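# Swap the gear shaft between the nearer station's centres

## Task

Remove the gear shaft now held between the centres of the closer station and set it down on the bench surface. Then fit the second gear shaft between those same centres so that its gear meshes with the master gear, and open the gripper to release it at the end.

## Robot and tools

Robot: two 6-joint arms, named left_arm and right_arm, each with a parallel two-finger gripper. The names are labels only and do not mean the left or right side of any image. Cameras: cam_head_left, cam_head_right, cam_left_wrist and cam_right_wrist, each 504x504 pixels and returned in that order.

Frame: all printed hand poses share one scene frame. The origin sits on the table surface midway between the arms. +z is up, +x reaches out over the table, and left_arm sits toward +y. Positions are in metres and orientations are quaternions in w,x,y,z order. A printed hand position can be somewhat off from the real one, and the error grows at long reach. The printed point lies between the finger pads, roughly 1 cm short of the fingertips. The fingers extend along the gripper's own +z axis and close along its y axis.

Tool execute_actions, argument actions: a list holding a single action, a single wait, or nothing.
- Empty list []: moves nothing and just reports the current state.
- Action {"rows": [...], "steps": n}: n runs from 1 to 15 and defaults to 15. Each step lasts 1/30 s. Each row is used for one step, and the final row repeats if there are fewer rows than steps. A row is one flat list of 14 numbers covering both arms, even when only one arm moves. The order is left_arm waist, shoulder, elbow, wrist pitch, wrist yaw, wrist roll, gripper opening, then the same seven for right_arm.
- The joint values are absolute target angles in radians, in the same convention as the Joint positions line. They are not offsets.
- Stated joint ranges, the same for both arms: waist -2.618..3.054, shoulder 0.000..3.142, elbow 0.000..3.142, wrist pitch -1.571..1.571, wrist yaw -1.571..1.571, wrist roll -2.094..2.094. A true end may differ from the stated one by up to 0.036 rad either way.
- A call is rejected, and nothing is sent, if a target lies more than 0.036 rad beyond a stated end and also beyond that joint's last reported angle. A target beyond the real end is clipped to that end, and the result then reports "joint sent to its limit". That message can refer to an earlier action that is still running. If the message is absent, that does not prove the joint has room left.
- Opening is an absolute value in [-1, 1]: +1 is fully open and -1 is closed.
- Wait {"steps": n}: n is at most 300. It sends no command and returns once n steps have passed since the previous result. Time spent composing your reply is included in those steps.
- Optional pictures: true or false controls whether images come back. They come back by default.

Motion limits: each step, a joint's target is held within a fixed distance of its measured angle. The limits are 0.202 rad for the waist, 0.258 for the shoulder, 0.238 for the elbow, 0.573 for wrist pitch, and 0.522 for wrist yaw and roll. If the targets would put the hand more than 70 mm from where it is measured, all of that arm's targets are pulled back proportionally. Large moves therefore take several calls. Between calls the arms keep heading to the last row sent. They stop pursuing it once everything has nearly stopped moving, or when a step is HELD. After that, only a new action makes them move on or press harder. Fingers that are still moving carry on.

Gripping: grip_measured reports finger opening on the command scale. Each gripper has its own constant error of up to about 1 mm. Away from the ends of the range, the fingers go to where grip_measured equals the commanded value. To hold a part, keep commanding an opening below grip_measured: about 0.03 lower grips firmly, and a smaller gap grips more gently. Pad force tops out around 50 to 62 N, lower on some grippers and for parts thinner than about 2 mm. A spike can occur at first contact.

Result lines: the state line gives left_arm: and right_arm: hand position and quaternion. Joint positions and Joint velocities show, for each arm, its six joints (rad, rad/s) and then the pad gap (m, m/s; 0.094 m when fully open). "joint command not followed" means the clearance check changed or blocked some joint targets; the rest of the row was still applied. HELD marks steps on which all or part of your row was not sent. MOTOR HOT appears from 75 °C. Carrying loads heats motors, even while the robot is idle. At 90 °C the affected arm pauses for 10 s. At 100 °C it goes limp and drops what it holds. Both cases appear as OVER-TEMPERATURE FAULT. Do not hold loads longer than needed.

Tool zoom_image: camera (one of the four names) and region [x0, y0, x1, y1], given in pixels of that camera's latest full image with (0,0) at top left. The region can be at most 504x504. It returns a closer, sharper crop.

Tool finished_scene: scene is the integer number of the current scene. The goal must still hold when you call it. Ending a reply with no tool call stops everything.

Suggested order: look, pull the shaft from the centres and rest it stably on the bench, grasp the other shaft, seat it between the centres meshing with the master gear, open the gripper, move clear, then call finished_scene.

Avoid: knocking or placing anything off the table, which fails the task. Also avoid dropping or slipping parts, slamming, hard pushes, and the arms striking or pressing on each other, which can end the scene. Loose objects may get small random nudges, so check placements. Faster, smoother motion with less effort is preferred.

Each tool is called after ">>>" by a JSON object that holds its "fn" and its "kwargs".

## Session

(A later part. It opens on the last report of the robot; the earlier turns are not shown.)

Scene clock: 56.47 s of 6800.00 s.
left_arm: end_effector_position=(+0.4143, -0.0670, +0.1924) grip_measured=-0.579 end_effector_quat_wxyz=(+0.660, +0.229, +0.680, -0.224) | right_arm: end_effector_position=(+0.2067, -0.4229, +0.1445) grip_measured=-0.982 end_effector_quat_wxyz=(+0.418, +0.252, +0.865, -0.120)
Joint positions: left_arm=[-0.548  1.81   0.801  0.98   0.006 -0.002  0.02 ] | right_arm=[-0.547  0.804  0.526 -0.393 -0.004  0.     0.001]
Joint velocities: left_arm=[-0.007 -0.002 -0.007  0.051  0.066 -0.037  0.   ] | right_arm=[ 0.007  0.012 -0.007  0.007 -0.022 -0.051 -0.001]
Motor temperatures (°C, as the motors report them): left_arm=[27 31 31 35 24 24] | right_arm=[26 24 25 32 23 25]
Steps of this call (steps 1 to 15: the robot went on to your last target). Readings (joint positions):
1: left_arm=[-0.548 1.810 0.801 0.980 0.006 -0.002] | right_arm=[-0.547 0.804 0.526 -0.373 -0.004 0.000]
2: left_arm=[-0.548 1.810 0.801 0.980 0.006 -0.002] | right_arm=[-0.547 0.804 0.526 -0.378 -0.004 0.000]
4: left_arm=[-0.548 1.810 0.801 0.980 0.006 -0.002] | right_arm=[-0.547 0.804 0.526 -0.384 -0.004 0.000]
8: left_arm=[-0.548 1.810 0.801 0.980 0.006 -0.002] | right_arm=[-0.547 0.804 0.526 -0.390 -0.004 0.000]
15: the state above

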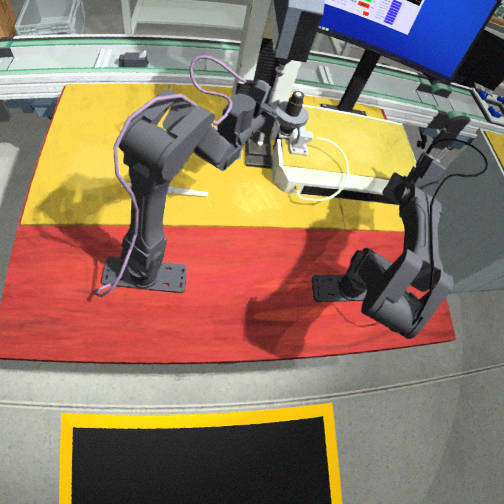

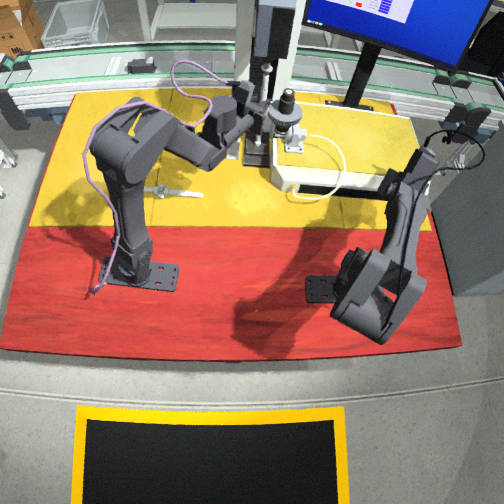

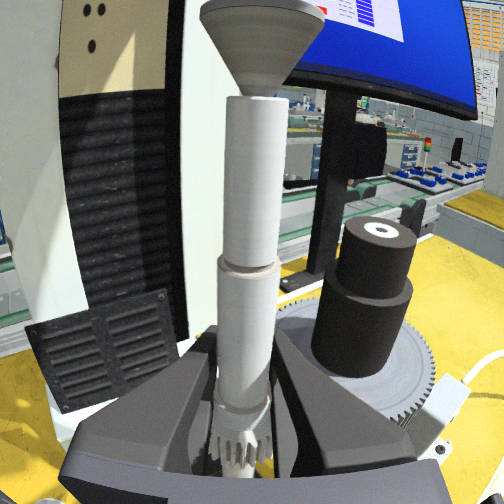

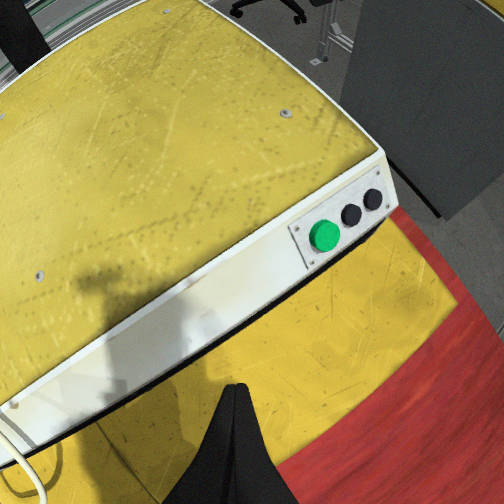

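>>> {"fn": "execute_actions", "kwargs": {"actions": [{"rows":[[-0.553,1.82,0.81,1.06,0,0,-0.65,0.5,0.8,0.6,0.4,0,0,0.2]]}], "pictures": false}}

>>> {"fn": "execute_actions", "kwargs": {"actions": [{"rows":[[-0.553,1.82,0.81,1.06,0,0,-0.65,0.5,1.28,0.7,0.62,0,0,0.2]]}], "pictures": false}}

>>> {"fn": "execute_actions", "kwargs": {"actions": [{"steps":10}]}}

Scene clock: 69.23 s of 6800.00 s.
left_arm: end_effector_position=(+0.4143, -0.0670, +0.1924) grip_measured=-0.579 end_effector_quat_wxyz=(+0.660, +0.229, +0.680, -0.224) | right_arm: end_effector_position=(+0.3040, -0.2457, +0.3035) grip_measured=+0.198 end_effector_quat_wxyz=(+0.704, -0.024, +0.709, +0.025)
Joint positions: left_arm=[-0.548  1.81   0.801  0.98   0.006 -0.002  0.02 ] | right_arm=[0.1   0.806 0.55  0.25  0.008 0.002 0.056]
Joint velocities: left_arm=[ 0.002  0.002 -0.007 -0.007 -0.022  0.037 -0.   ] | right_arm=[ 1.888  0.012  0.159  0.886 -0.022 -0.081 -0.001]
Motor temperatures (°C, as the motors report them): left_arm=[27 30 30 39 24 24] | right_arm=[26 24 26 32 23 25]
Steps of this call (steps 1 to 15: the robot went on to your last target; steps 16 to 90: nothing new was sent; then 9.27 s passed at rest; steps 91 to 105: all 15 steps of this action). Readings (joint positions):
91: left_arm=[-0.548 1.810 0.801 0.980 0.006 -0.002] | right_arm=[-0.532 0.805 0.526 -0.367 0.004 0.002]
92: left_arm=[-0.548 1.810 0.801 0.980 0.006 -0.002] | right_arm=[-0.499 0.806 0.526 -0.324 0.005 0.002]
94: left_arm=[-0.548 1.810 0.801 0.980 0.006 -0.002] | right_arm=[-0.425 0.806 0.526 -0.214 0.005 0.002]
98: left_arm=[-0.548 1.810 0.801 0.980 0.006 -0.002] | right_arm=[-0.274 0.806 0.526 -0.009 0.005 0.002]
105: the state above

Scene clock: 69.73 s of 6800.00 s.
left_arm: end_effector_position=(+0.4143, -0.0669, +0.1927) grip_measured=-0.579 end_effector_quat_wxyz=(+0.660, +0.229, +0.679, -0.224) | right_arm: end_effector_position=(+0.3503, -0.0684, +0.2752) grip_measured=+0.198 end_effector_quat_wxyz=(+0.676, -0.172, +0.695, +0.171)
Joint positions: left_arm=[-0.548  1.81   0.801  0.981  0.006 -0.002  0.02 ] | right_arm=[ 0.504  1.303  0.693  0.584 -0.008  0.004  0.056]
Joint velocities: left_arm=[ 0.002  0.007 -0.022  0.037 -0.051 -0.022 -0.001] | right_arm=[-0.032 -0.022 -0.007  0.139  0.007  0.051  0.   ]
Motor temperatures (°C, as the motors report them): left_arm=[27 30 30 39 24 24] | right_arm=[26 24 26 32 23 25]
Steps of this call (steps 1 to 15: all 15 steps of this action). Readings (joint positions):
1: left_arm=[-0.548 1.810 0.801 0.980 0.006 -0.002] | right_arm=[0.163 0.830 0.564 0.292 0.006 0.002]
2: left_arm=[-0.548 1.810 0.801 0.980 0.006 -0.002] | right_arm=[0.220 0.886 0.596 0.348 0.007 0.002]
4: left_arm=[-0.548 1.810 0.801 0.980 0.006 -0.002] | right_arm=[0.340 1.032 0.659 0.455 0.010 0.002]
8: left_arm=[-0.548 1.810 0.801 0.980 0.006 -0.002] | right_arm=[0.495 1.272 0.693 0.550 -0.003 0.002]
15: the state above

Scene clock: 70.07 s of 6800.00 s.
left_arm: end_effector_position=(+0.4143, -0.0669, +0.1927) grip_measured=-0.579 end_effector_quat_wxyz=(+0.660, +0.229, +0.679, -0.224) | right_arm: end_effector_position=(+0.3504, -0.0684, +0.2784) grip_measured=+0.198 end_effector_quat_wxyz=(+0.681, -0.171, +0.691, +0.172)
Joint positions: left_arm=[-0.548  1.81   0.801  0.981  0.006 -0.002  0.02 ] | right_arm=[ 0.504  1.303  0.693  0.597 -0.008  0.004  0.056]
Joint velocities: left_arm=[ 0.012 -0.007 -0.022 -0.022 -0.007 -0.007  0.001] | right_arm=[-0.002  0.002  0.002  0.037  0.037  0.037 -0.001]
Motor temperatures (°C, as the motors report them): left_arm=[27 30 30 39 24 24] | right_arm=[26 24 26 32 23 25]
Steps of this call (steps 1 to 10: the robot went on to your last target). Readings (joint positions):
1: left_arm=[-0.548 1.810 0.801 0.981 0.006 -0.002] | right_arm=[0.504 1.303 0.693 0.589 -0.008 0.004]
2: left_arm=[-0.548 1.810 0.801 0.981 0.006 -0.002] | right_arm=[0.504 1.303 0.693 0.591 -0.008 0.004]
4: left_arm=[-0.548 1.810 0.801 0.981 0.006 -0.002] | right_arm=[0.504 1.303 0.693 0.594 -0.008 0.004]
8: left_arm=[-0.548 1.810 0.801 0.981 0.006 -0.002] | right_arm=[0.504 1.303 0.693 0.597 -0.008 0.004]
10: the state above

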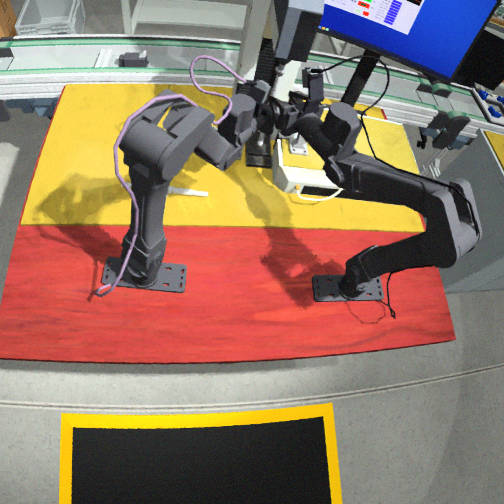

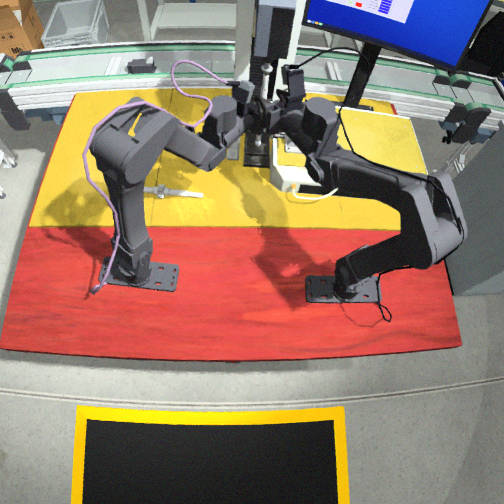

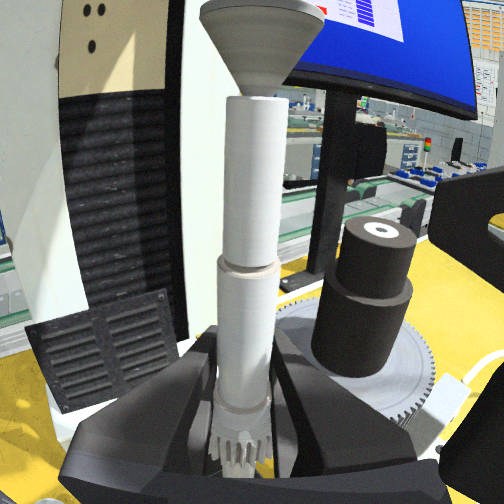

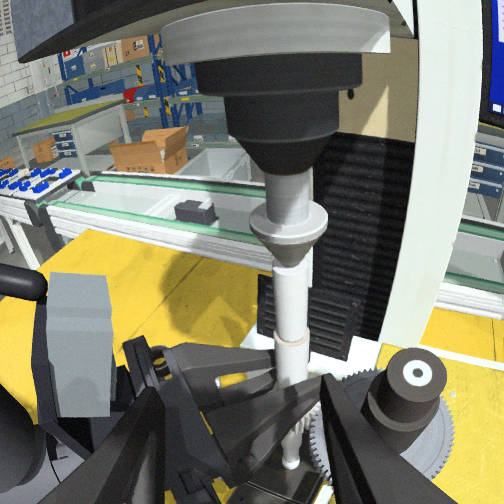

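>>> {"fn": "execute_actions", "kwargs": {"actions": [{"rows":[[-0.553,1.82,0.81,1.06,0,0,-0.65,0.435,1.3,0.77,0.59,0,0,0.2]]}], "pictures": false}}

>>> {"fn": "execute_actions", "kwargs": {"actions": [{"rows":[[-0.553,1.82,0.81,1.06,0,0,-0.65,0.435,1.36,0.83,0.59,0,0,0.2],[-0.553,1.82,0.81,1.06,0,0,-0.65,0.435,1.42,0.89,0.59,0,0,0.2],[-0.553,1.82,0.81,1.06,0,0,-0.65,0.435,1.48,0.935,0.59,0,0,0.2]]}]}}

Scene clock: 75.10 s of 6800.00 s.
left_arm: end_effector_position=(+0.4143, -0.0669, +0.1927) grip_measured=-0.579 end_effector_quat_wxyz=(+0.660, +0.229, +0.679, -0.224) | right_arm: end_effector_position=(+0.3667, -0.0928, +0.2973) grip_measured=+0.198 end_effector_quat_wxyz=(+0.698, -0.145, +0.685, +0.151)
Joint positions: left_arm=[-0.548  1.81   0.801  0.981  0.006 -0.002  0.02 ] | right_arm=[ 0.438  1.304  0.738  0.587 -0.005  0.004  0.056]
Joint velocities: left_arm=[ 0.002 -0.002 -0.027 -0.081  0.066 -0.022 -0.   ] | right_arm=[ 0.002 -0.017  0.007 -0.007 -0.007 -0.022 -0.   ]
Motor temperatures (°C, as the motors report them): left_arm=[27 30 30 40 24 24] | right_arm=[26 24 26 32 23 25]
Steps of this call (steps 1 to 30: the robot went on to your last target; steps 31 to 90: nothing new was sent; then 1.53 s passed at rest; steps 91 to 105: all 15 steps of this action). Readings (joint positions):
91: left_arm=[-0.548 1.810 0.801 0.981 0.006 -0.002] | right_arm=[0.497 1.303 0.697 0.594 -0.011 0.004]
92: left_arm=[-0.548 1.810 0.801 0.981 0.006 -0.002] | right_arm=[0.482 1.304 0.706 0.588 -0.011 0.004]
94: left_arm=[-0.548 1.810 0.801 0.981 0.006 -0.002] | right_arm=[0.451 1.304 0.724 0.587 -0.008 0.004]
98: left_arm=[-0.548 1.810 0.801 0.981 0.006 -0.002] | right_arm=[0.438 1.304 0.738 0.587 -0.005 0.004]
105: the state above

Scene clock: 75.60 s of 6800.00 s.
left_arm: end_effector_position=(+0.4149, -0.0667, +0.1922) grip_measured=-0.579 end_effector_quat_wxyz=(+0.661, +0.228, +0.679, -0.223) | right_arm: end_effector_position=(+0.3946, -0.0798, +0.3298) grip_measured=+0.198 end_effector_quat_wxyz=(+0.730, -0.140, +0.650, +0.157)
Joint positions: left_arm=[-0.548  1.814  0.801  0.987  0.002 -0.002  0.02 ] | right_arm=[ 0.438  1.427  0.868  0.676 -0.008  0.     0.056]
Joint velocities: left_arm=[-0.007  0.002 -0.007 -0.095 -0.051  0.007 -0.   ] | right_arm=[-0.007 -0.007  0.007 -0.022 -0.081 -0.051  0.001]
Motor temperatures (°C, as the motors report them): left_arm=[27 30 30 40 24 24] | right_arm=[26 24 26 32 23 25]
Steps of this call (steps 1 to 15: all 15 steps of this action). Readings (joint positions):
1: left_arm=[-0.548 1.810 0.801 0.981 0.006 -0.002] | right_arm=[0.438 1.311 0.745 0.585 -0.005 0.004]
2: left_arm=[-0.548 1.810 0.801 0.981 0.006 -0.002] | right_arm=[0.438 1.333 0.770 0.584 -0.005 0.004]
4: left_arm=[-0.548 1.810 0.801 0.981 0.005 -0.002] | right_arm=[0.438 1.403 0.834 0.625 -0.007 0.003]
8: left_arm=[-0.548 1.814 0.801 0.987 0.002 -0.002] | right_arm=[0.438 1.424 0.868 0.669 -0.008 0.000]
15: the state above

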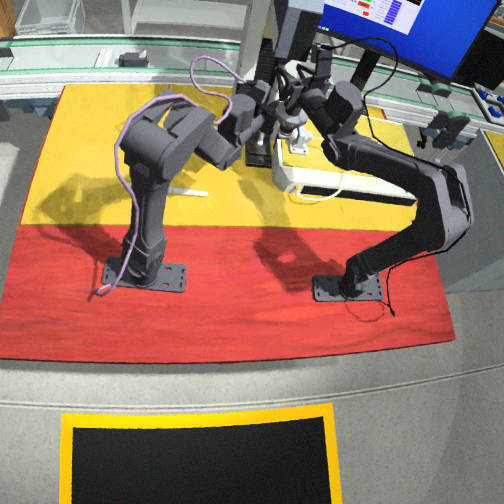

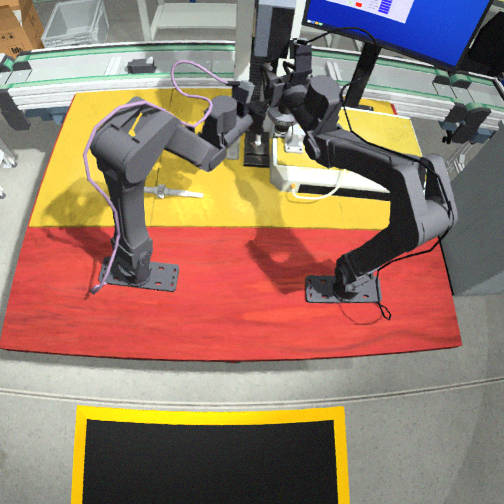

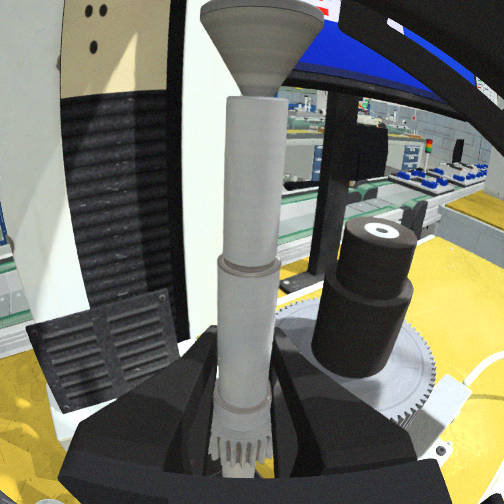

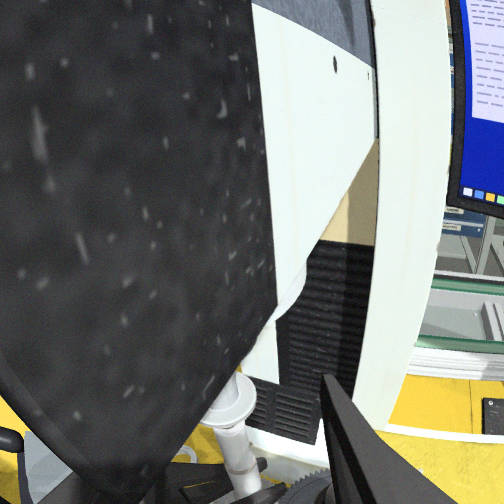

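>>> {"fn": "execute_actions", "kwargs": {"actions": [{"rows":[[-0.553,1.82,0.81,1.06,0,0,-0.65,0.4,1.0,0.65,0.6,0,0,-1]]}], "pictures": false}}

>>> {"fn": "execute_actions", "kwargs": {"actions": [{"rows":[[-0.553,1.82,0.81,1.06,0,0,-0.65,-0.72,1.0,0.7,-0.1,0,0,-1]]}], "pictures": false}}

>>> {"fn": "execute_actions", "kwargs": {"actions": [{"rows":[[-0.553,1.82,0.81,1.06,0,0,-0.65,-0.72,1.2,0.7,-0.17,0,0,-1]]}], "pictures": false}}

>>> {"fn": "execute_actions", "kwargs": {"actions": [{"steps":15}]}}

Scene clock: 81.70 s of 6800.00 s.
left_arm: end_effector_position=(+0.4149, -0.0667, +0.1922) grip_measured=-0.579 end_effector_quat_wxyz=(+0.661, +0.228, +0.679, -0.223) | right_arm: end_effector_position=(+0.3065, -0.1321, +0.3750) grip_measured=-0.982 end_effector_quat_wxyz=(+0.777, -0.119, +0.598, +0.153)
Joint positions: left_arm=[-0.548  1.814  0.801  0.987  0.002 -0.002  0.02 ] | right_arm=[ 0.406  0.994  0.641  0.611 -0.006  0.     0.001]
Joint velocities: left_arm=[ 0.002 -0.002  0.002  0.022  0.066  0.066 -0.001] | right_arm=[ 0.007 -0.002  0.002  0.007  0.022 -0.081 -0.   ]
Motor temperatures (°C, as the motors report them): left_arm=[27 30 30 41 24 24] | right_arm=[26 24 27 31 23 25]
Steps of this call (steps 1 to 15: the robot went on to your last target; steps 16 to 90: nothing new was sent; then 2.60 s passed at rest; steps 91 to 105: all 15 steps of this action). Readings (joint positions):
91: left_arm=[-0.548 1.814 0.801 0.987 0.002 -0.002] | right_arm=[0.436 1.395 0.837 0.673 -0.008 0.000]
92: left_arm=[-0.548 1.814 0.801 0.987 0.002 -0.002] | right_arm=[0.429 1.326 0.770 0.653 -0.008 0.000]
94: left_arm=[-0.548 1.814 0.801 0.987 0.002 -0.002] | right_arm=[0.412 1.164 0.663 0.603 -0.008 0.000]
98: left_arm=[-0.548 1.814 0.801 0.987 0.002 -0.002] | right_arm=[0.406 0.999 0.641 0.617 -0.006 0.000]
105: the state above

Scene clock: 82.20 s of 6800.00 s.
left_arm: end_effector_position=(+0.4149, -0.0667, +0.1922) grip_measured=-0.579 end_effector_quat_wxyz=(+0.661, +0.228, +0.679, -0.223) | right_arm: end_effector_position=(+0.2697, -0.4626, +0.2189) grip_measured=-0.982 end_effector_quat_wxyz=(+0.531, +0.232, +0.801, -0.153)
Joint positions: left_arm=[-0.548  1.814  0.801  0.987  0.002 -0.002  0.02 ] | right_arm=[-0.547  1.004  0.663 -0.06  -0.006 -0.001  0.001]
Joint velocities: left_arm=[-0.012  0.012  0.002 -0.007  0.037 -0.037 -0.001] | right_arm=[-2.122 -0.007 -0.022 -0.271  0.125 -0.037  0.   ]
Motor temperatures (°C, as the motors report them): left_arm=[27 30 30 41 24 24] | right_arm=[26 24 27 31 23 25]
Steps of this call (steps 1 to 15: all 15 steps of this action). Readings (joint positions):
1: left_arm=[-0.548 1.814 0.801 0.987 0.002 -0.002] | right_arm=[0.385 0.993 0.649 0.562 -0.018 -0.001]
2: left_arm=[-0.548 1.814 0.801 0.987 0.002 -0.002] | right_arm=[0.341 0.992 0.659 0.492 -0.021 -0.001]
4: left_arm=[-0.548 1.814 0.801 0.987 0.002 -0.002] | right_arm=[0.238 0.992 0.663 0.351 -0.019 -0.001]
8: left_arm=[-0.548 1.814 0.801 0.987 0.002 -0.002] | right_arm=[-0.021 0.999 0.663 0.097 -0.017 -0.001]
15: the state above

Scene clock: 82.70 s of 6800.00 s.
left_arm: end_effector_position=(+0.4149, -0.0667, +0.1922) grip_measured=-0.579 end_effector_quat_wxyz=(+0.661, +0.228, +0.679, -0.223) | right_arm: end_effector_position=(+0.2324, -0.5169, +0.1345) grip_measured=-0.982 end_effector_quat_wxyz=(+0.393, +0.331, +0.843, -0.158)
Joint positions: left_arm=[-0.548  1.814  0.801  0.987  0.002 -0.002  0.02 ] | right_arm=[-0.723  1.22   0.688 -0.164  0.009 -0.     0.001]
Joint velocities: left_arm=[-0.002 -0.002  0.017 -0.007 -0.095  0.022  0.   ] | right_arm=[ 0.002 -0.002 -0.022 -0.007  0.007 -0.066 -0.   ]
Motor temperatures (°C, as the motors report them): left_arm=[27 30 30 41 24 24] | right_arm=[26 24 27 31 23 25]
Steps of this call (steps 1 to 15: all 15 steps of this action). Readings (joint positions):
1: left_arm=[-0.548 1.814 0.801 0.987 0.002 -0.002] | right_arm=[-0.616 1.024 0.667 -0.068 -0.003 -0.001]
2: left_arm=[-0.548 1.814 0.801 0.987 0.002 -0.002] | right_arm=[-0.669 1.068 0.680 -0.071 0.002 -0.001]
4: left_arm=[-0.548 1.814 0.801 0.987 0.002 -0.002] | right_arm=[-0.718 1.161 0.688 -0.086 0.010 -0.000]
8: left_arm=[-0.548 1.814 0.801 0.987 0.002 -0.002] | right_arm=[-0.723 1.220 0.688 -0.160 0.009 -0.000]
15: the state above

Scene clock: 83.20 s of 6800.00 s.
left_arm: end_effector_position=(+0.4149, -0.0667, +0.1922) grip_measured=-0.579 end_effector_quat_wxyz=(+0.661, +0.228, +0.679, -0.223) | right_arm: end_effector_position=(+0.2324, -0.5169, +0.1345) grip_measured=-0.982 end_effector_quat_wxyz=(+0.393, +0.331, +0.843, -0.158)
Joint positions: left_arm=[-0.548  1.814  0.801  0.987  0.002 -0.002  0.02 ] | right_arm=[-0.723  1.22   0.688 -0.164  0.009 -0.     0.001]
Joint velocities: left_arm=[-0.007 -0.017 -0.027  0.022 -0.007  0.066  0.001] | right_arm=[-0.002  0.007 -0.007  0.037 -0.007 -0.081 -0.   ]
Motor temperatures (°C, as the motors report them): left_arm=[27 30 30 41 24 24] | right_arm=[26 24 27 31 23 25]
Steps of this call (steps 1 to 15: the robot went on to your last target). Readings (joint positions):
1: left_arm=[-0.548 1.814 0.801 0.987 0.002 -0.002] | right_arm=[-0.723 1.220 0.688 -0.164 0.009 -0.000]
2: left_arm=[-0.548 1.814 0.801 0.987 0.002 -0.002] | right_arm=[-0.723 1.220 0.688 -0.164 0.009 -0.000]
4: left_arm=[-0.548 1.814 0.801 0.987 0.002 -0.002] | right_arm=[-0.723 1.220 0.688 -0.164 0.009 -0.000]
8: left_arm=[-0.548 1.814 0.801 0.987 0.002 -0.002] | right_arm=[-0.723 1.220 0.688 -0.164 0.009 -0.000]
15: the state above
All arms were judged still, so your last target was given up. Only a new action makes them travel on or press farther. Fingers that are still opening or closing keep moving.

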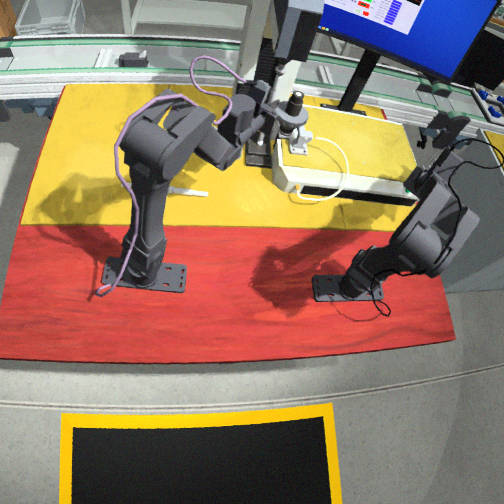

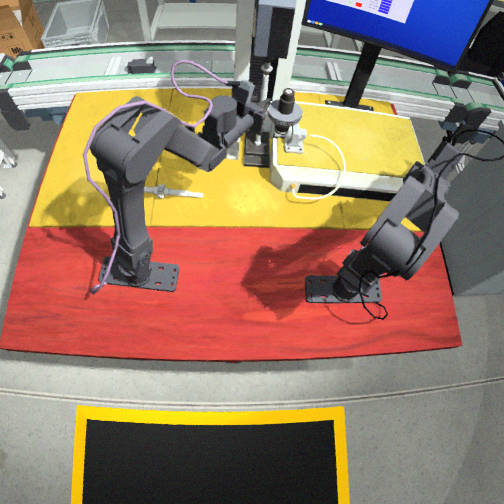

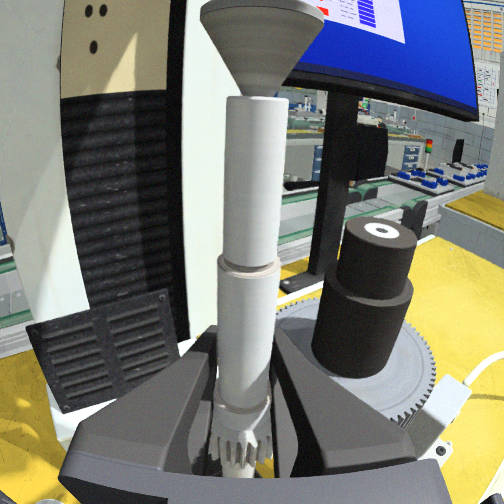

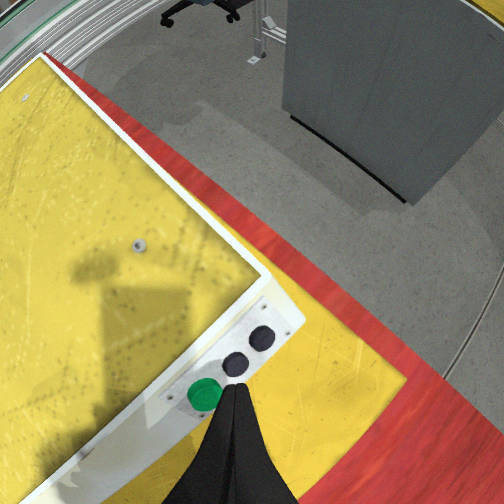

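>>> {"fn": "execute_actions", "kwargs": {"actions": [{"rows":[[-0.553,1.82,0.81,1.06,0,0,-0.65,-0.672,1.33,0.69,-0.12,0,0,-1]]}]}}

Scene clock: 86.33 s of 6800.00 s.
left_arm: end_effector_position=(+0.4149, -0.0667, +0.1922) grip_measured=-0.579 end_effector_quat_wxyz=(+0.661, +0.228, +0.679, -0.223) | right_arm: end_effector_position=(+0.2442, -0.5113, +0.1074) grip_measured=-0.983 end_effector_quat_wxyz=(+0.366, +0.321, +0.861, -0.145)
Joint positions: left_arm=[-0.548  1.814  0.801  0.987  0.002 -0.002  0.02 ] | right_arm=[-0.683  1.315  0.688 -0.135  0.021 -0.001  0.001]
Joint velocities: left_arm=[ 0.017 -0.022 -0.012 -0.066 -0.081 -0.037 -0.   ] | right_arm=[ 0.007 -0.007 -0.007  0.037  0.007  0.022  0.001]
Motor temperatures (°C, as the motors report them): left_arm=[27 30 30 41 24 24] | right_arm=[26 24 27 31 23 25]
Steps of this call (steps 1 to 79: nothing new was sent; steps 80 to 94: all 15 steps of this action). Readings (joint positions):
80: left_arm=[-0.548 1.814 0.801 0.987 0.002 -0.002] | right_arm=[-0.718 1.232 0.688 -0.160 0.010 0.000]
81: left_arm=[-0.548 1.814 0.801 0.987 0.002 -0.002] | right_arm=[-0.706 1.255 0.688 -0.143 0.010 0.000]
83: left_arm=[-0.548 1.814 0.801 0.987 0.002 -0.002] | right_arm=[-0.686 1.307 0.688 -0.137 0.008 0.000]
87: left_arm=[-0.548 1.814 0.801 0.987 0.002 -0.002] | right_arm=[-0.683 1.315 0.688 -0.135 0.021 -0.001]
94: the state above

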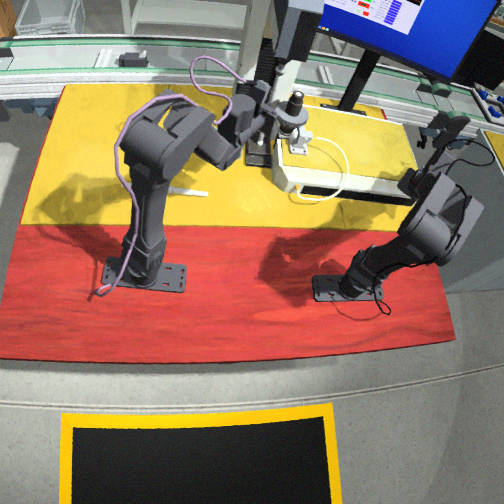

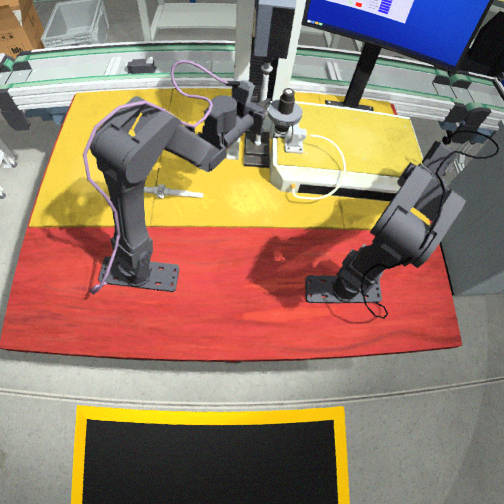

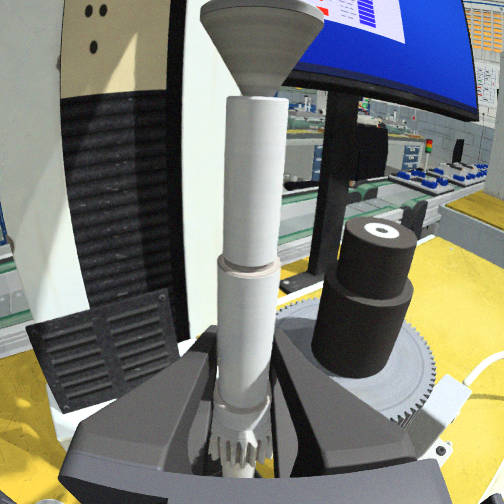

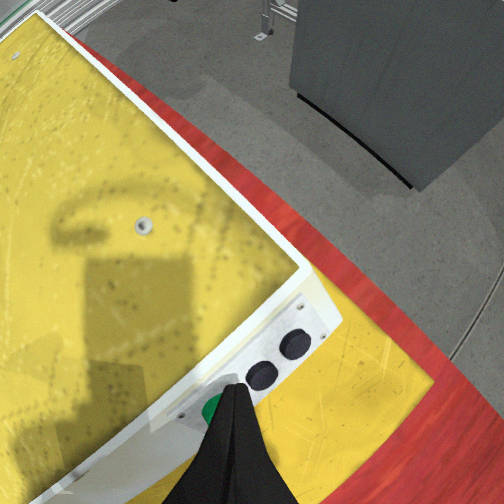

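Overshot by about 1 cm; back and realign.

>>> {"fn": "execute_actions", "kwargs": {"actions": [{"rows":[[-0.553,1.82,0.81,1.06,0,0,-0.65,-0.68,1.21,0.69,-0.2,0,0,-1],[-0.553,1.82,0.81,1.06,0,0,-0.65,-0.68,1.21,0.69,-0.2,0,0,-1],[-0.553,1.82,0.81,1.06,0,0,-0.65,-0.655,1.21,0.69,-0.23,0,0,-1]]}]}}

>>> {"fn": "execute_actions", "kwargs": {"actions": [{"rows":[[-0.553,1.82,0.81,1.06,0,0,-0.65,-0.655,1.31,0.69,-0.21,0,0,-1]]}]}}

Scene clock: 91.97 s of 6800.00 s.
left_arm: end_effector_position=(+0.4149, -0.0667, +0.1922) grip_measured=-0.579 end_effector_quat_wxyz=(+0.661, +0.228, +0.679, -0.223) | right_arm: end_effector_position=(+0.2390, -0.4954, +0.1227) grip_measured=-0.983 end_effector_quat_wxyz=(+0.371, +0.310, +0.864, -0.138)
Joint positions: left_arm=[-0.548  1.814  0.801  0.987  0.002 -0.002  0.02 ] | right_arm=[-0.664  1.224  0.688 -0.22   0.011 -0.001  0.001]
Joint velocities: left_arm=[-0.017 -0.002  0.002 -0.051 -0.007 -0.066  0.001] | right_arm=[-0.012  0.007  0.022  0.007 -0.007  0.051  0.   ]
Motor temperatures (°C, as the motors report them): left_arm=[27 31 30 42 24 24] | right_arm=[26 24 27 32 23 25]
Steps of this call (steps 1 to 15: the robot went on to your last target; steps 16 to 90: nothing new was sent; then 2.13 s passed at rest; steps 91 to 105: all 15 steps of this action). Readings (joint positions):
91: left_arm=[-0.548 1.814 0.801 0.987 0.002 -0.002] | right_arm=[-0.683 1.305 0.688 -0.142 0.021 -0.001]
92: left_arm=[-0.548 1.814 0.801 0.987 0.002 -0.002] | right_arm=[-0.683 1.286 0.688 -0.161 0.018 -0.001]
94: left_arm=[-0.548 1.814 0.801 0.987 0.002 -0.002] | right_arm=[-0.676 1.247 0.688 -0.182 0.017 -0.001]
98: left_arm=[-0.548 1.814 0.801 0.987 0.002 -0.002] | right_arm=[-0.664 1.224 0.688 -0.198 0.012 -0.001]
105: the state above

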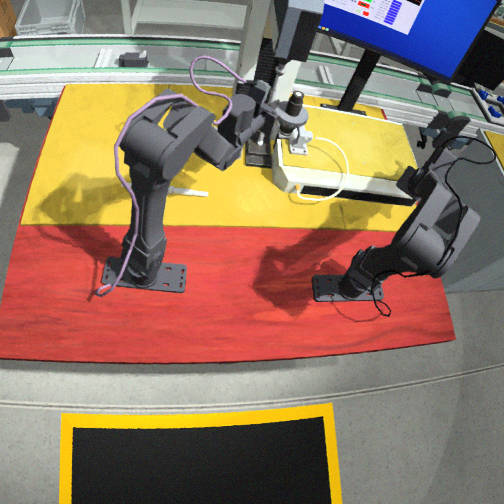

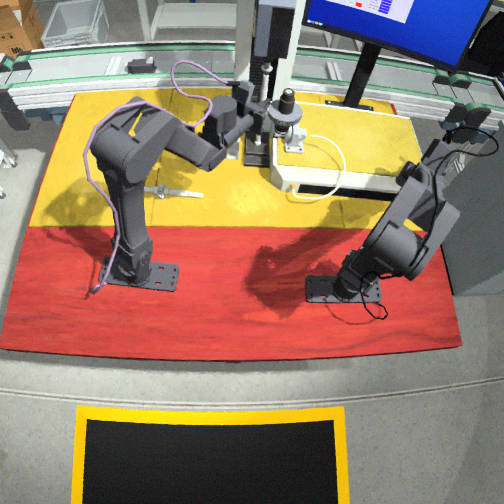

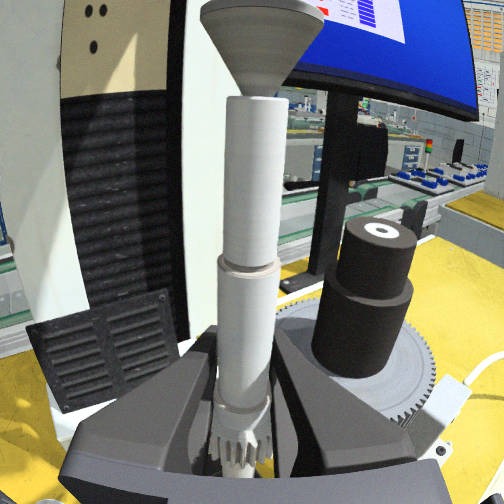

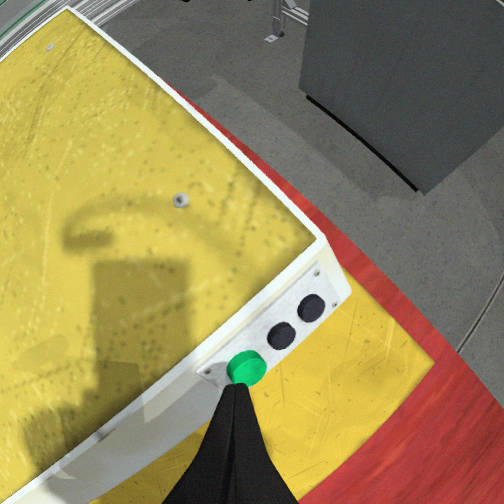

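Scene clock: 92.47 s of 6800.00 s.
left_arm: end_effector_position=(+0.4149, -0.0667, +0.1922) grip_measured=-0.579 end_effector_quat_wxyz=(+0.661, +0.228, +0.679, -0.223) | right_arm: end_effector_position=(+0.2390, -0.4967, +0.1001) grip_measured=-0.983 end_effector_quat_wxyz=(+0.342, +0.315, +0.875, -0.131)
Joint positions: left_arm=[-0.548  1.814  0.801  0.987  0.002 -0.002  0.02 ] | right_arm=[-0.664  1.297  0.688 -0.212  0.017 -0.001  0.001]
Joint velocities: left_arm=[-0.012 -0.002  0.022  0.022 -0.007  0.007  0.001] | right_arm=[-0.012 -0.012 -0.007 -0.037 -0.022 -0.022  0.   ]
Motor temperatures (°C, as the motors report them): left_arm=[27 31 30 42 24 24] | right_arm=[26 24 27 32 23 25]
Steps of this call (steps 1 to 15: all 15 steps of this action). Readings (joint positions):
1: left_arm=[-0.548 1.814 0.801 0.987 0.002 -0.002] | right_arm=[-0.664 1.233 0.688 -0.219 0.011 -0.001]
2: left_arm=[-0.548 1.814 0.801 0.987 0.002 -0.002] | right_arm=[-0.664 1.251 0.688 -0.211 0.011 -0.001]
4: left_arm=[-0.548 1.814 0.801 0.987 0.002 -0.002] | right_arm=[-0.664 1.291 0.688 -0.212 0.011 -0.001]
8: left_arm=[-0.548 1.814 0.801 0.987 0.002 -0.002] | right_arm=[-0.664 1.297 0.688 -0.212 0.017 -0.001]
15: the state above

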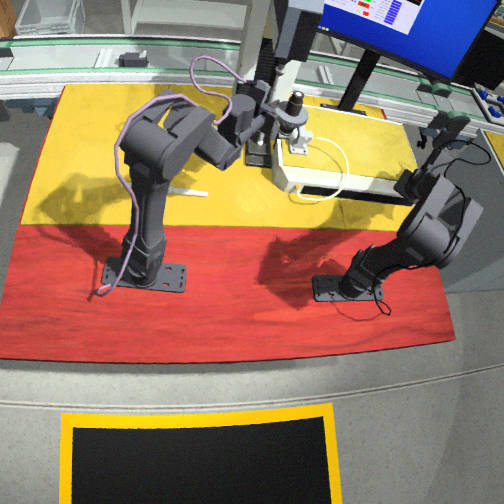

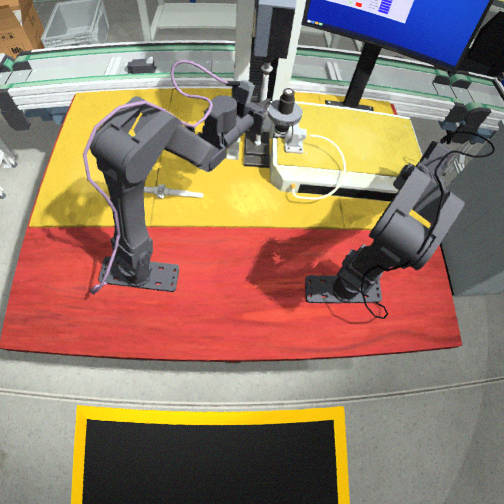

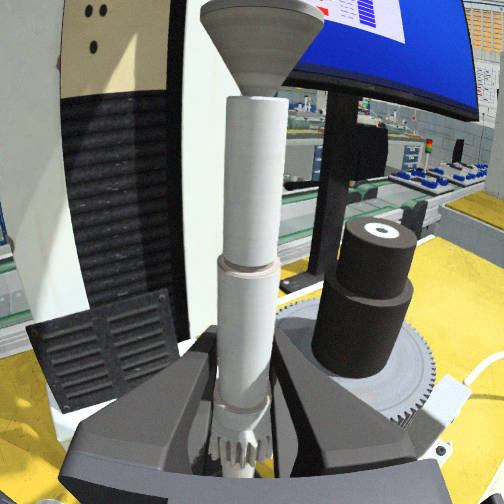

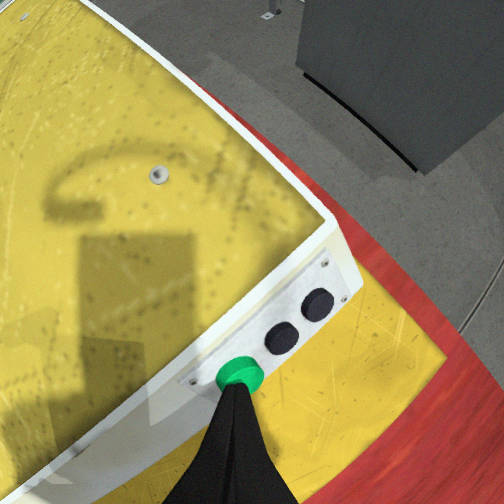

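>>> {"fn": "execute_actions", "kwargs": {"actions": [{"rows":[[-0.553,1.82,0.81,1.06,0,0,-0.65,-0.63,1.39,0.74,-0.19,-0.08,0,-1]]}], "pictures": false}}

>>> {"fn": "execute_actions", "kwargs": {"actions": [{"steps":30}]}}

Scene clock: 94.97 s of 6800.00 s.
left_arm: end_effector_position=(+0.4149, -0.0667, +0.1922) grip_measured=-0.579 end_effector_quat_wxyz=(+0.661, +0.228, +0.679, -0.223) | right_arm: end_effector_position=(+0.2401, -0.4969, +0.0993) grip_measured=-0.983 end_effector_quat_wxyz=(+0.329, +0.316, +0.881, -0.125)
Joint positions: left_arm=[-0.548  1.814  0.801  0.987  0.002 -0.002  0.02 ] | right_arm=[-0.663  1.318  0.722 -0.255  0.016 -0.001  0.001]
Joint velocities: left_arm=[ 0.012  0.007 -0.017 -0.007  0.007 -0.022  0.001] | right_arm=[-0.017  0.017  0.002  0.007 -0.066 -0.037  0.   ]
Motor temperatures (°C, as the motors report them): left_arm=[27 31 30 43 24 24] | right_arm=[26 24 26 32 23 25]
Steps of this call (steps 1 to 15: the robot went on to your last target; steps 16 to 60: nothing new was sent; steps 61 to 75: all 15 steps of this action). Readings (joint positions):
61: left_arm=[-0.548 1.814 0.801 0.987 0.002 -0.002] | right_arm=[-0.663 1.304 0.693 -0.215 0.015 -0.001]
62: left_arm=[-0.548 1.814 0.801 0.987 0.002 -0.002] | right_arm=[-0.663 1.309 0.704 -0.230 0.015 -0.001]
64: left_arm=[-0.548 1.814 0.801 0.987 0.002 -0.002] | right_arm=[-0.663 1.315 0.716 -0.247 0.016 -0.001]
68: left_arm=[-0.548 1.814 0.801 0.987 0.002 -0.002] | right_arm=[-0.663 1.318 0.722 -0.255 0.016 -0.001]
75: the state above

Scene clock: 95.97 s of 6800.00 s.
left_arm: end_effector_position=(+0.4149, -0.0667, +0.1922) grip_measured=-0.579 end_effector_quat_wxyz=(+0.661, +0.228, +0.679, -0.223) | right_arm: end_effector_position=(+0.2400, -0.4968, +0.0992) grip_measured=-0.983 end_effector_quat_wxyz=(+0.329, +0.316, +0.881, -0.125)
Joint positions: left_arm=[-0.548  1.814  0.801  0.987  0.002 -0.002  0.02 ] | right_arm=[-0.663  1.318  0.722 -0.256  0.016 -0.001  0.001]
Joint velocities: left_arm=[ 0.007 -0.007  0.002 -0.022  0.022 -0.022  0.   ] | right_arm=[-0.002 -0.002 -0.007 -0.007 -0.051  0.007 -0.001]
Motor temperatures (°C, as the motors report them): left_arm=[27 31 30 43 24 24] | right_arm=[26 24 26 32 24 25]
Steps of this call (steps 1 to 15: the robot went on to your last target; steps 16 to 30: nothing new was sent). Readings (joint positions):
1: left_arm=[-0.548 1.814 0.801 0.987 0.002 -0.002] | right_arm=[-0.663 1.318 0.722 -0.255 0.016 -0.001]
2: left_arm=[-0.548 1.814 0.801 0.987 0.002 -0.002] | right_arm=[-0.663 1.318 0.722 -0.255 0.016 -0.001]
4: left_arm=[-0.548 1.814 0.801 0.987 0.002 -0.002] | right_arm=[-0.663 1.318 0.722 -0.255 0.016 -0.001]
8: left_arm=[-0.548 1.814 0.801 0.987 0.002 -0.002] | right_arm=[-0.663 1.318 0.722 -0.255 0.016 -0.001]
30: the state above
All arms were judged still, so your last target was given up. Only a new action makes them travel on or press farther. Fingers that are still opening or closing keep moving.

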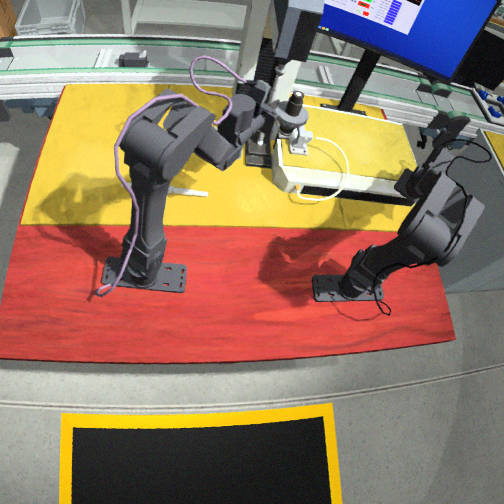

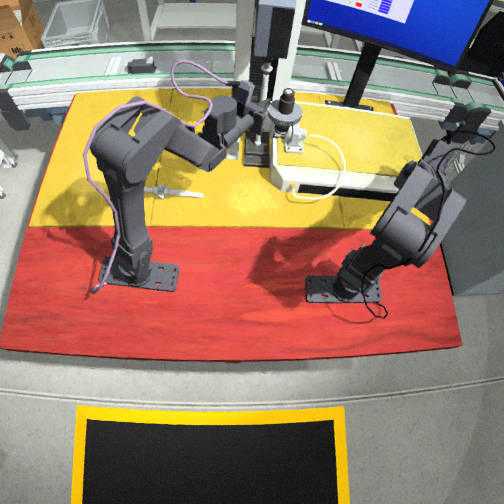

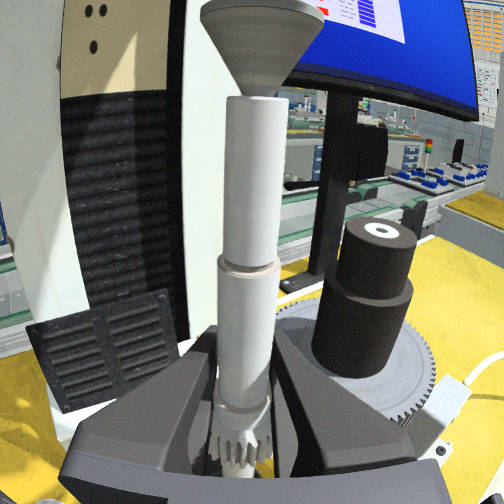

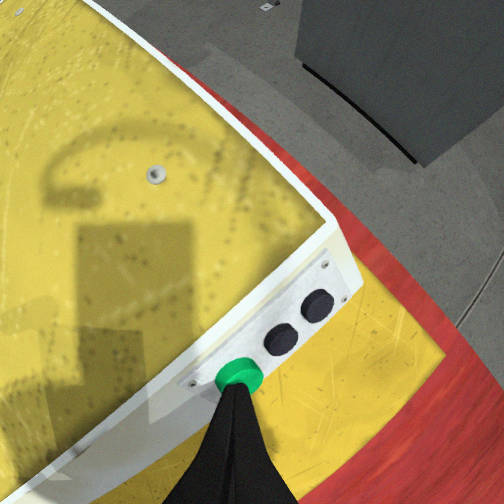

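>>> {"fn": "execute_actions", "kwargs": {"actions": [{"rows":[[-0.553,1.77,0.83,1.25,0,0,-0.7,-0.6,0.8,0.6,0,0,0,-1]]}], "pictures": false}}

>>> {"fn": "execute_actions", "kwargs": {"actions": [{"rows":[[-0.553,1.74,0.85,1.25,0,0,-0.7,0.3,0.4,0.15,0.3,-0.2,0,-1]]}]}}

Scene clock: 101.77 s of 6800.00 s.
left_arm: end_effector_position=(+0.4150, -0.0667, +0.1959) grip_measured=-0.579 end_effector_quat_wxyz=(+0.666, +0.226, +0.674, -0.225) | right_arm: end_effector_position=(+0.2333, -0.4666, +0.2692) grip_measured=-0.983 end_effector_quat_wxyz=(+0.600, +0.243, +0.736, -0.199)
Joint positions: left_arm=[-0.548  1.814  0.801  1.002  0.002 -0.002  0.02 ] | right_arm=[-0.608  0.793  0.602 -0.011  0.009 -0.001  0.001]
Joint velocities: left_arm=[-0.002 -0.007 -0.017 -0.095 -0.037 -0.037  0.   ] | right_arm=[-0.007 -0.017  0.017 -0.051 -0.007 -0.066 -0.   ]
Motor temperatures (°C, as the motors report them): left_arm=[27 31 30 44 24 24] | right_arm=[26 24 26 33 24 25]
Steps of this call (steps 1 to 90: nothing new was sent; then 2.30 s passed at rest; steps 91 to 105: all 15 steps of this action). Readings (joint positions):
91: left_arm=[-0.548 1.814 0.801 0.998 0.002 -0.002] | right_arm=[-0.658 1.286 0.699 -0.221 0.020 -0.001]
92: left_arm=[-0.548 1.814 0.801 1.002 0.002 -0.002] | right_arm=[-0.643 1.221 0.656 -0.184 0.020 -0.001]
94: left_arm=[-0.548 1.814 0.801 1.002 0.002 -0.002] | right_arm=[-0.615 1.064 0.606 -0.156 0.012 -0.001]
98: left_arm=[-0.548 1.814 0.801 1.002 0.002 -0.002] | right_arm=[-0.608 0.825 0.602 -0.063 0.009 -0.001]
105: the state above

Scene clock: 102.27 s of 6800.00 s.
left_arm: end_effector_position=(+0.4150, -0.0667, +0.1954) grip_measured=-0.579 end_effector_quat_wxyz=(+0.665, +0.226, +0.675, -0.225) | right_arm: end_effector_position=(+0.2226, -0.1638, +0.2150) grip_measured=-0.983 end_effector_quat_wxyz=(+0.685, -0.162, +0.691, +0.164)
Joint positions: left_arm=[-0.548  1.814  0.801  0.999  0.002 -0.002  0.02 ] | right_arm=[ 0.293  0.409  0.141  0.261 -0.194  0.002  0.001]
Joint velocities: left_arm=[ 0.012 -0.012 -0.002 -0.066  0.051 -0.007  0.001] | right_arm=[ 0.11   0.002  0.012  0.139 -0.007  0.007 -0.002]
Motor temperatures (°C, as the motors report them): left_arm=[27 31 30 44 24 24] | right_arm=[26 24 26 33 24 25]
Steps of this call (steps 1 to 15: all 15 steps of this action). Readings (joint positions):
1: left_arm=[-0.548 1.814 0.801 1.000 0.002 -0.002] | right_arm=[-0.584 0.767 0.567 0.040 0.002 0.002]
2: left_arm=[-0.548 1.814 0.801 0.999 0.002 -0.002] | right_arm=[-0.525 0.700 0.501 0.095 -0.026 0.002]
4: left_arm=[-0.548 1.814 0.801 0.999 0.002 -0.002] | right_arm=[-0.382 0.531 0.351 0.172 -0.085 0.002]
8: left_arm=[-0.548 1.814 0.801 0.999 0.002 -0.002] | right_arm=[-0.080 0.409 0.163 0.230 -0.149 0.002]
15: the state above

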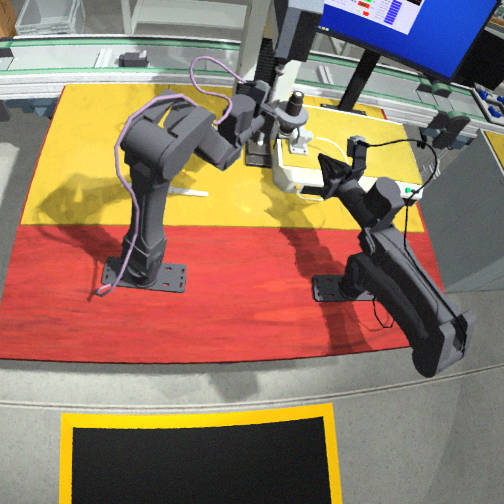

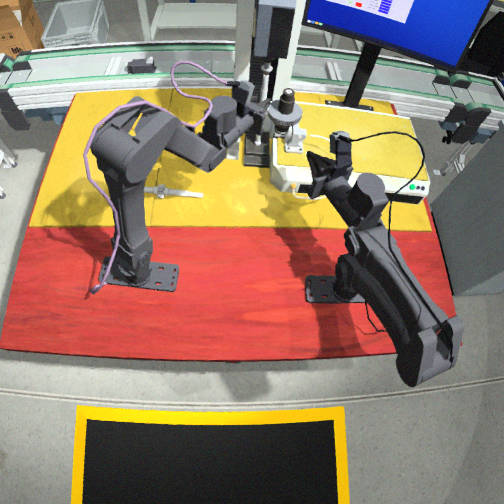

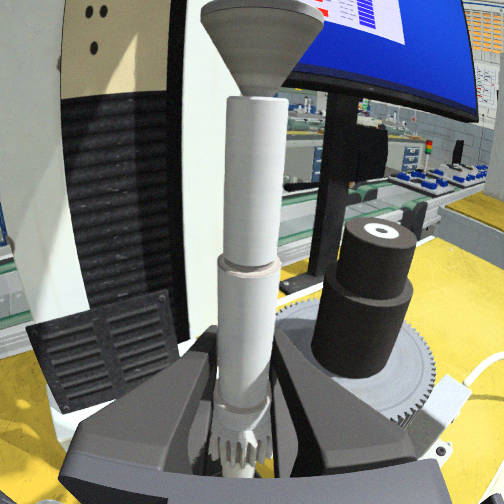

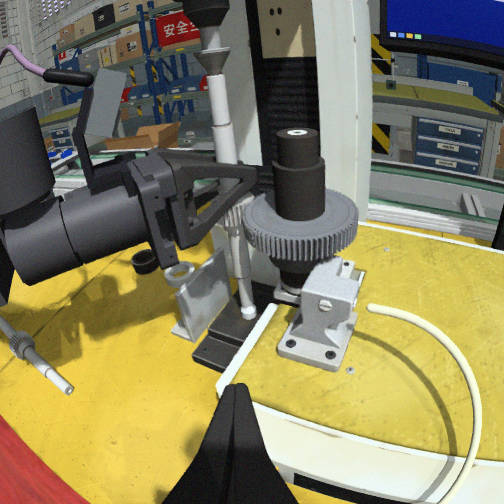

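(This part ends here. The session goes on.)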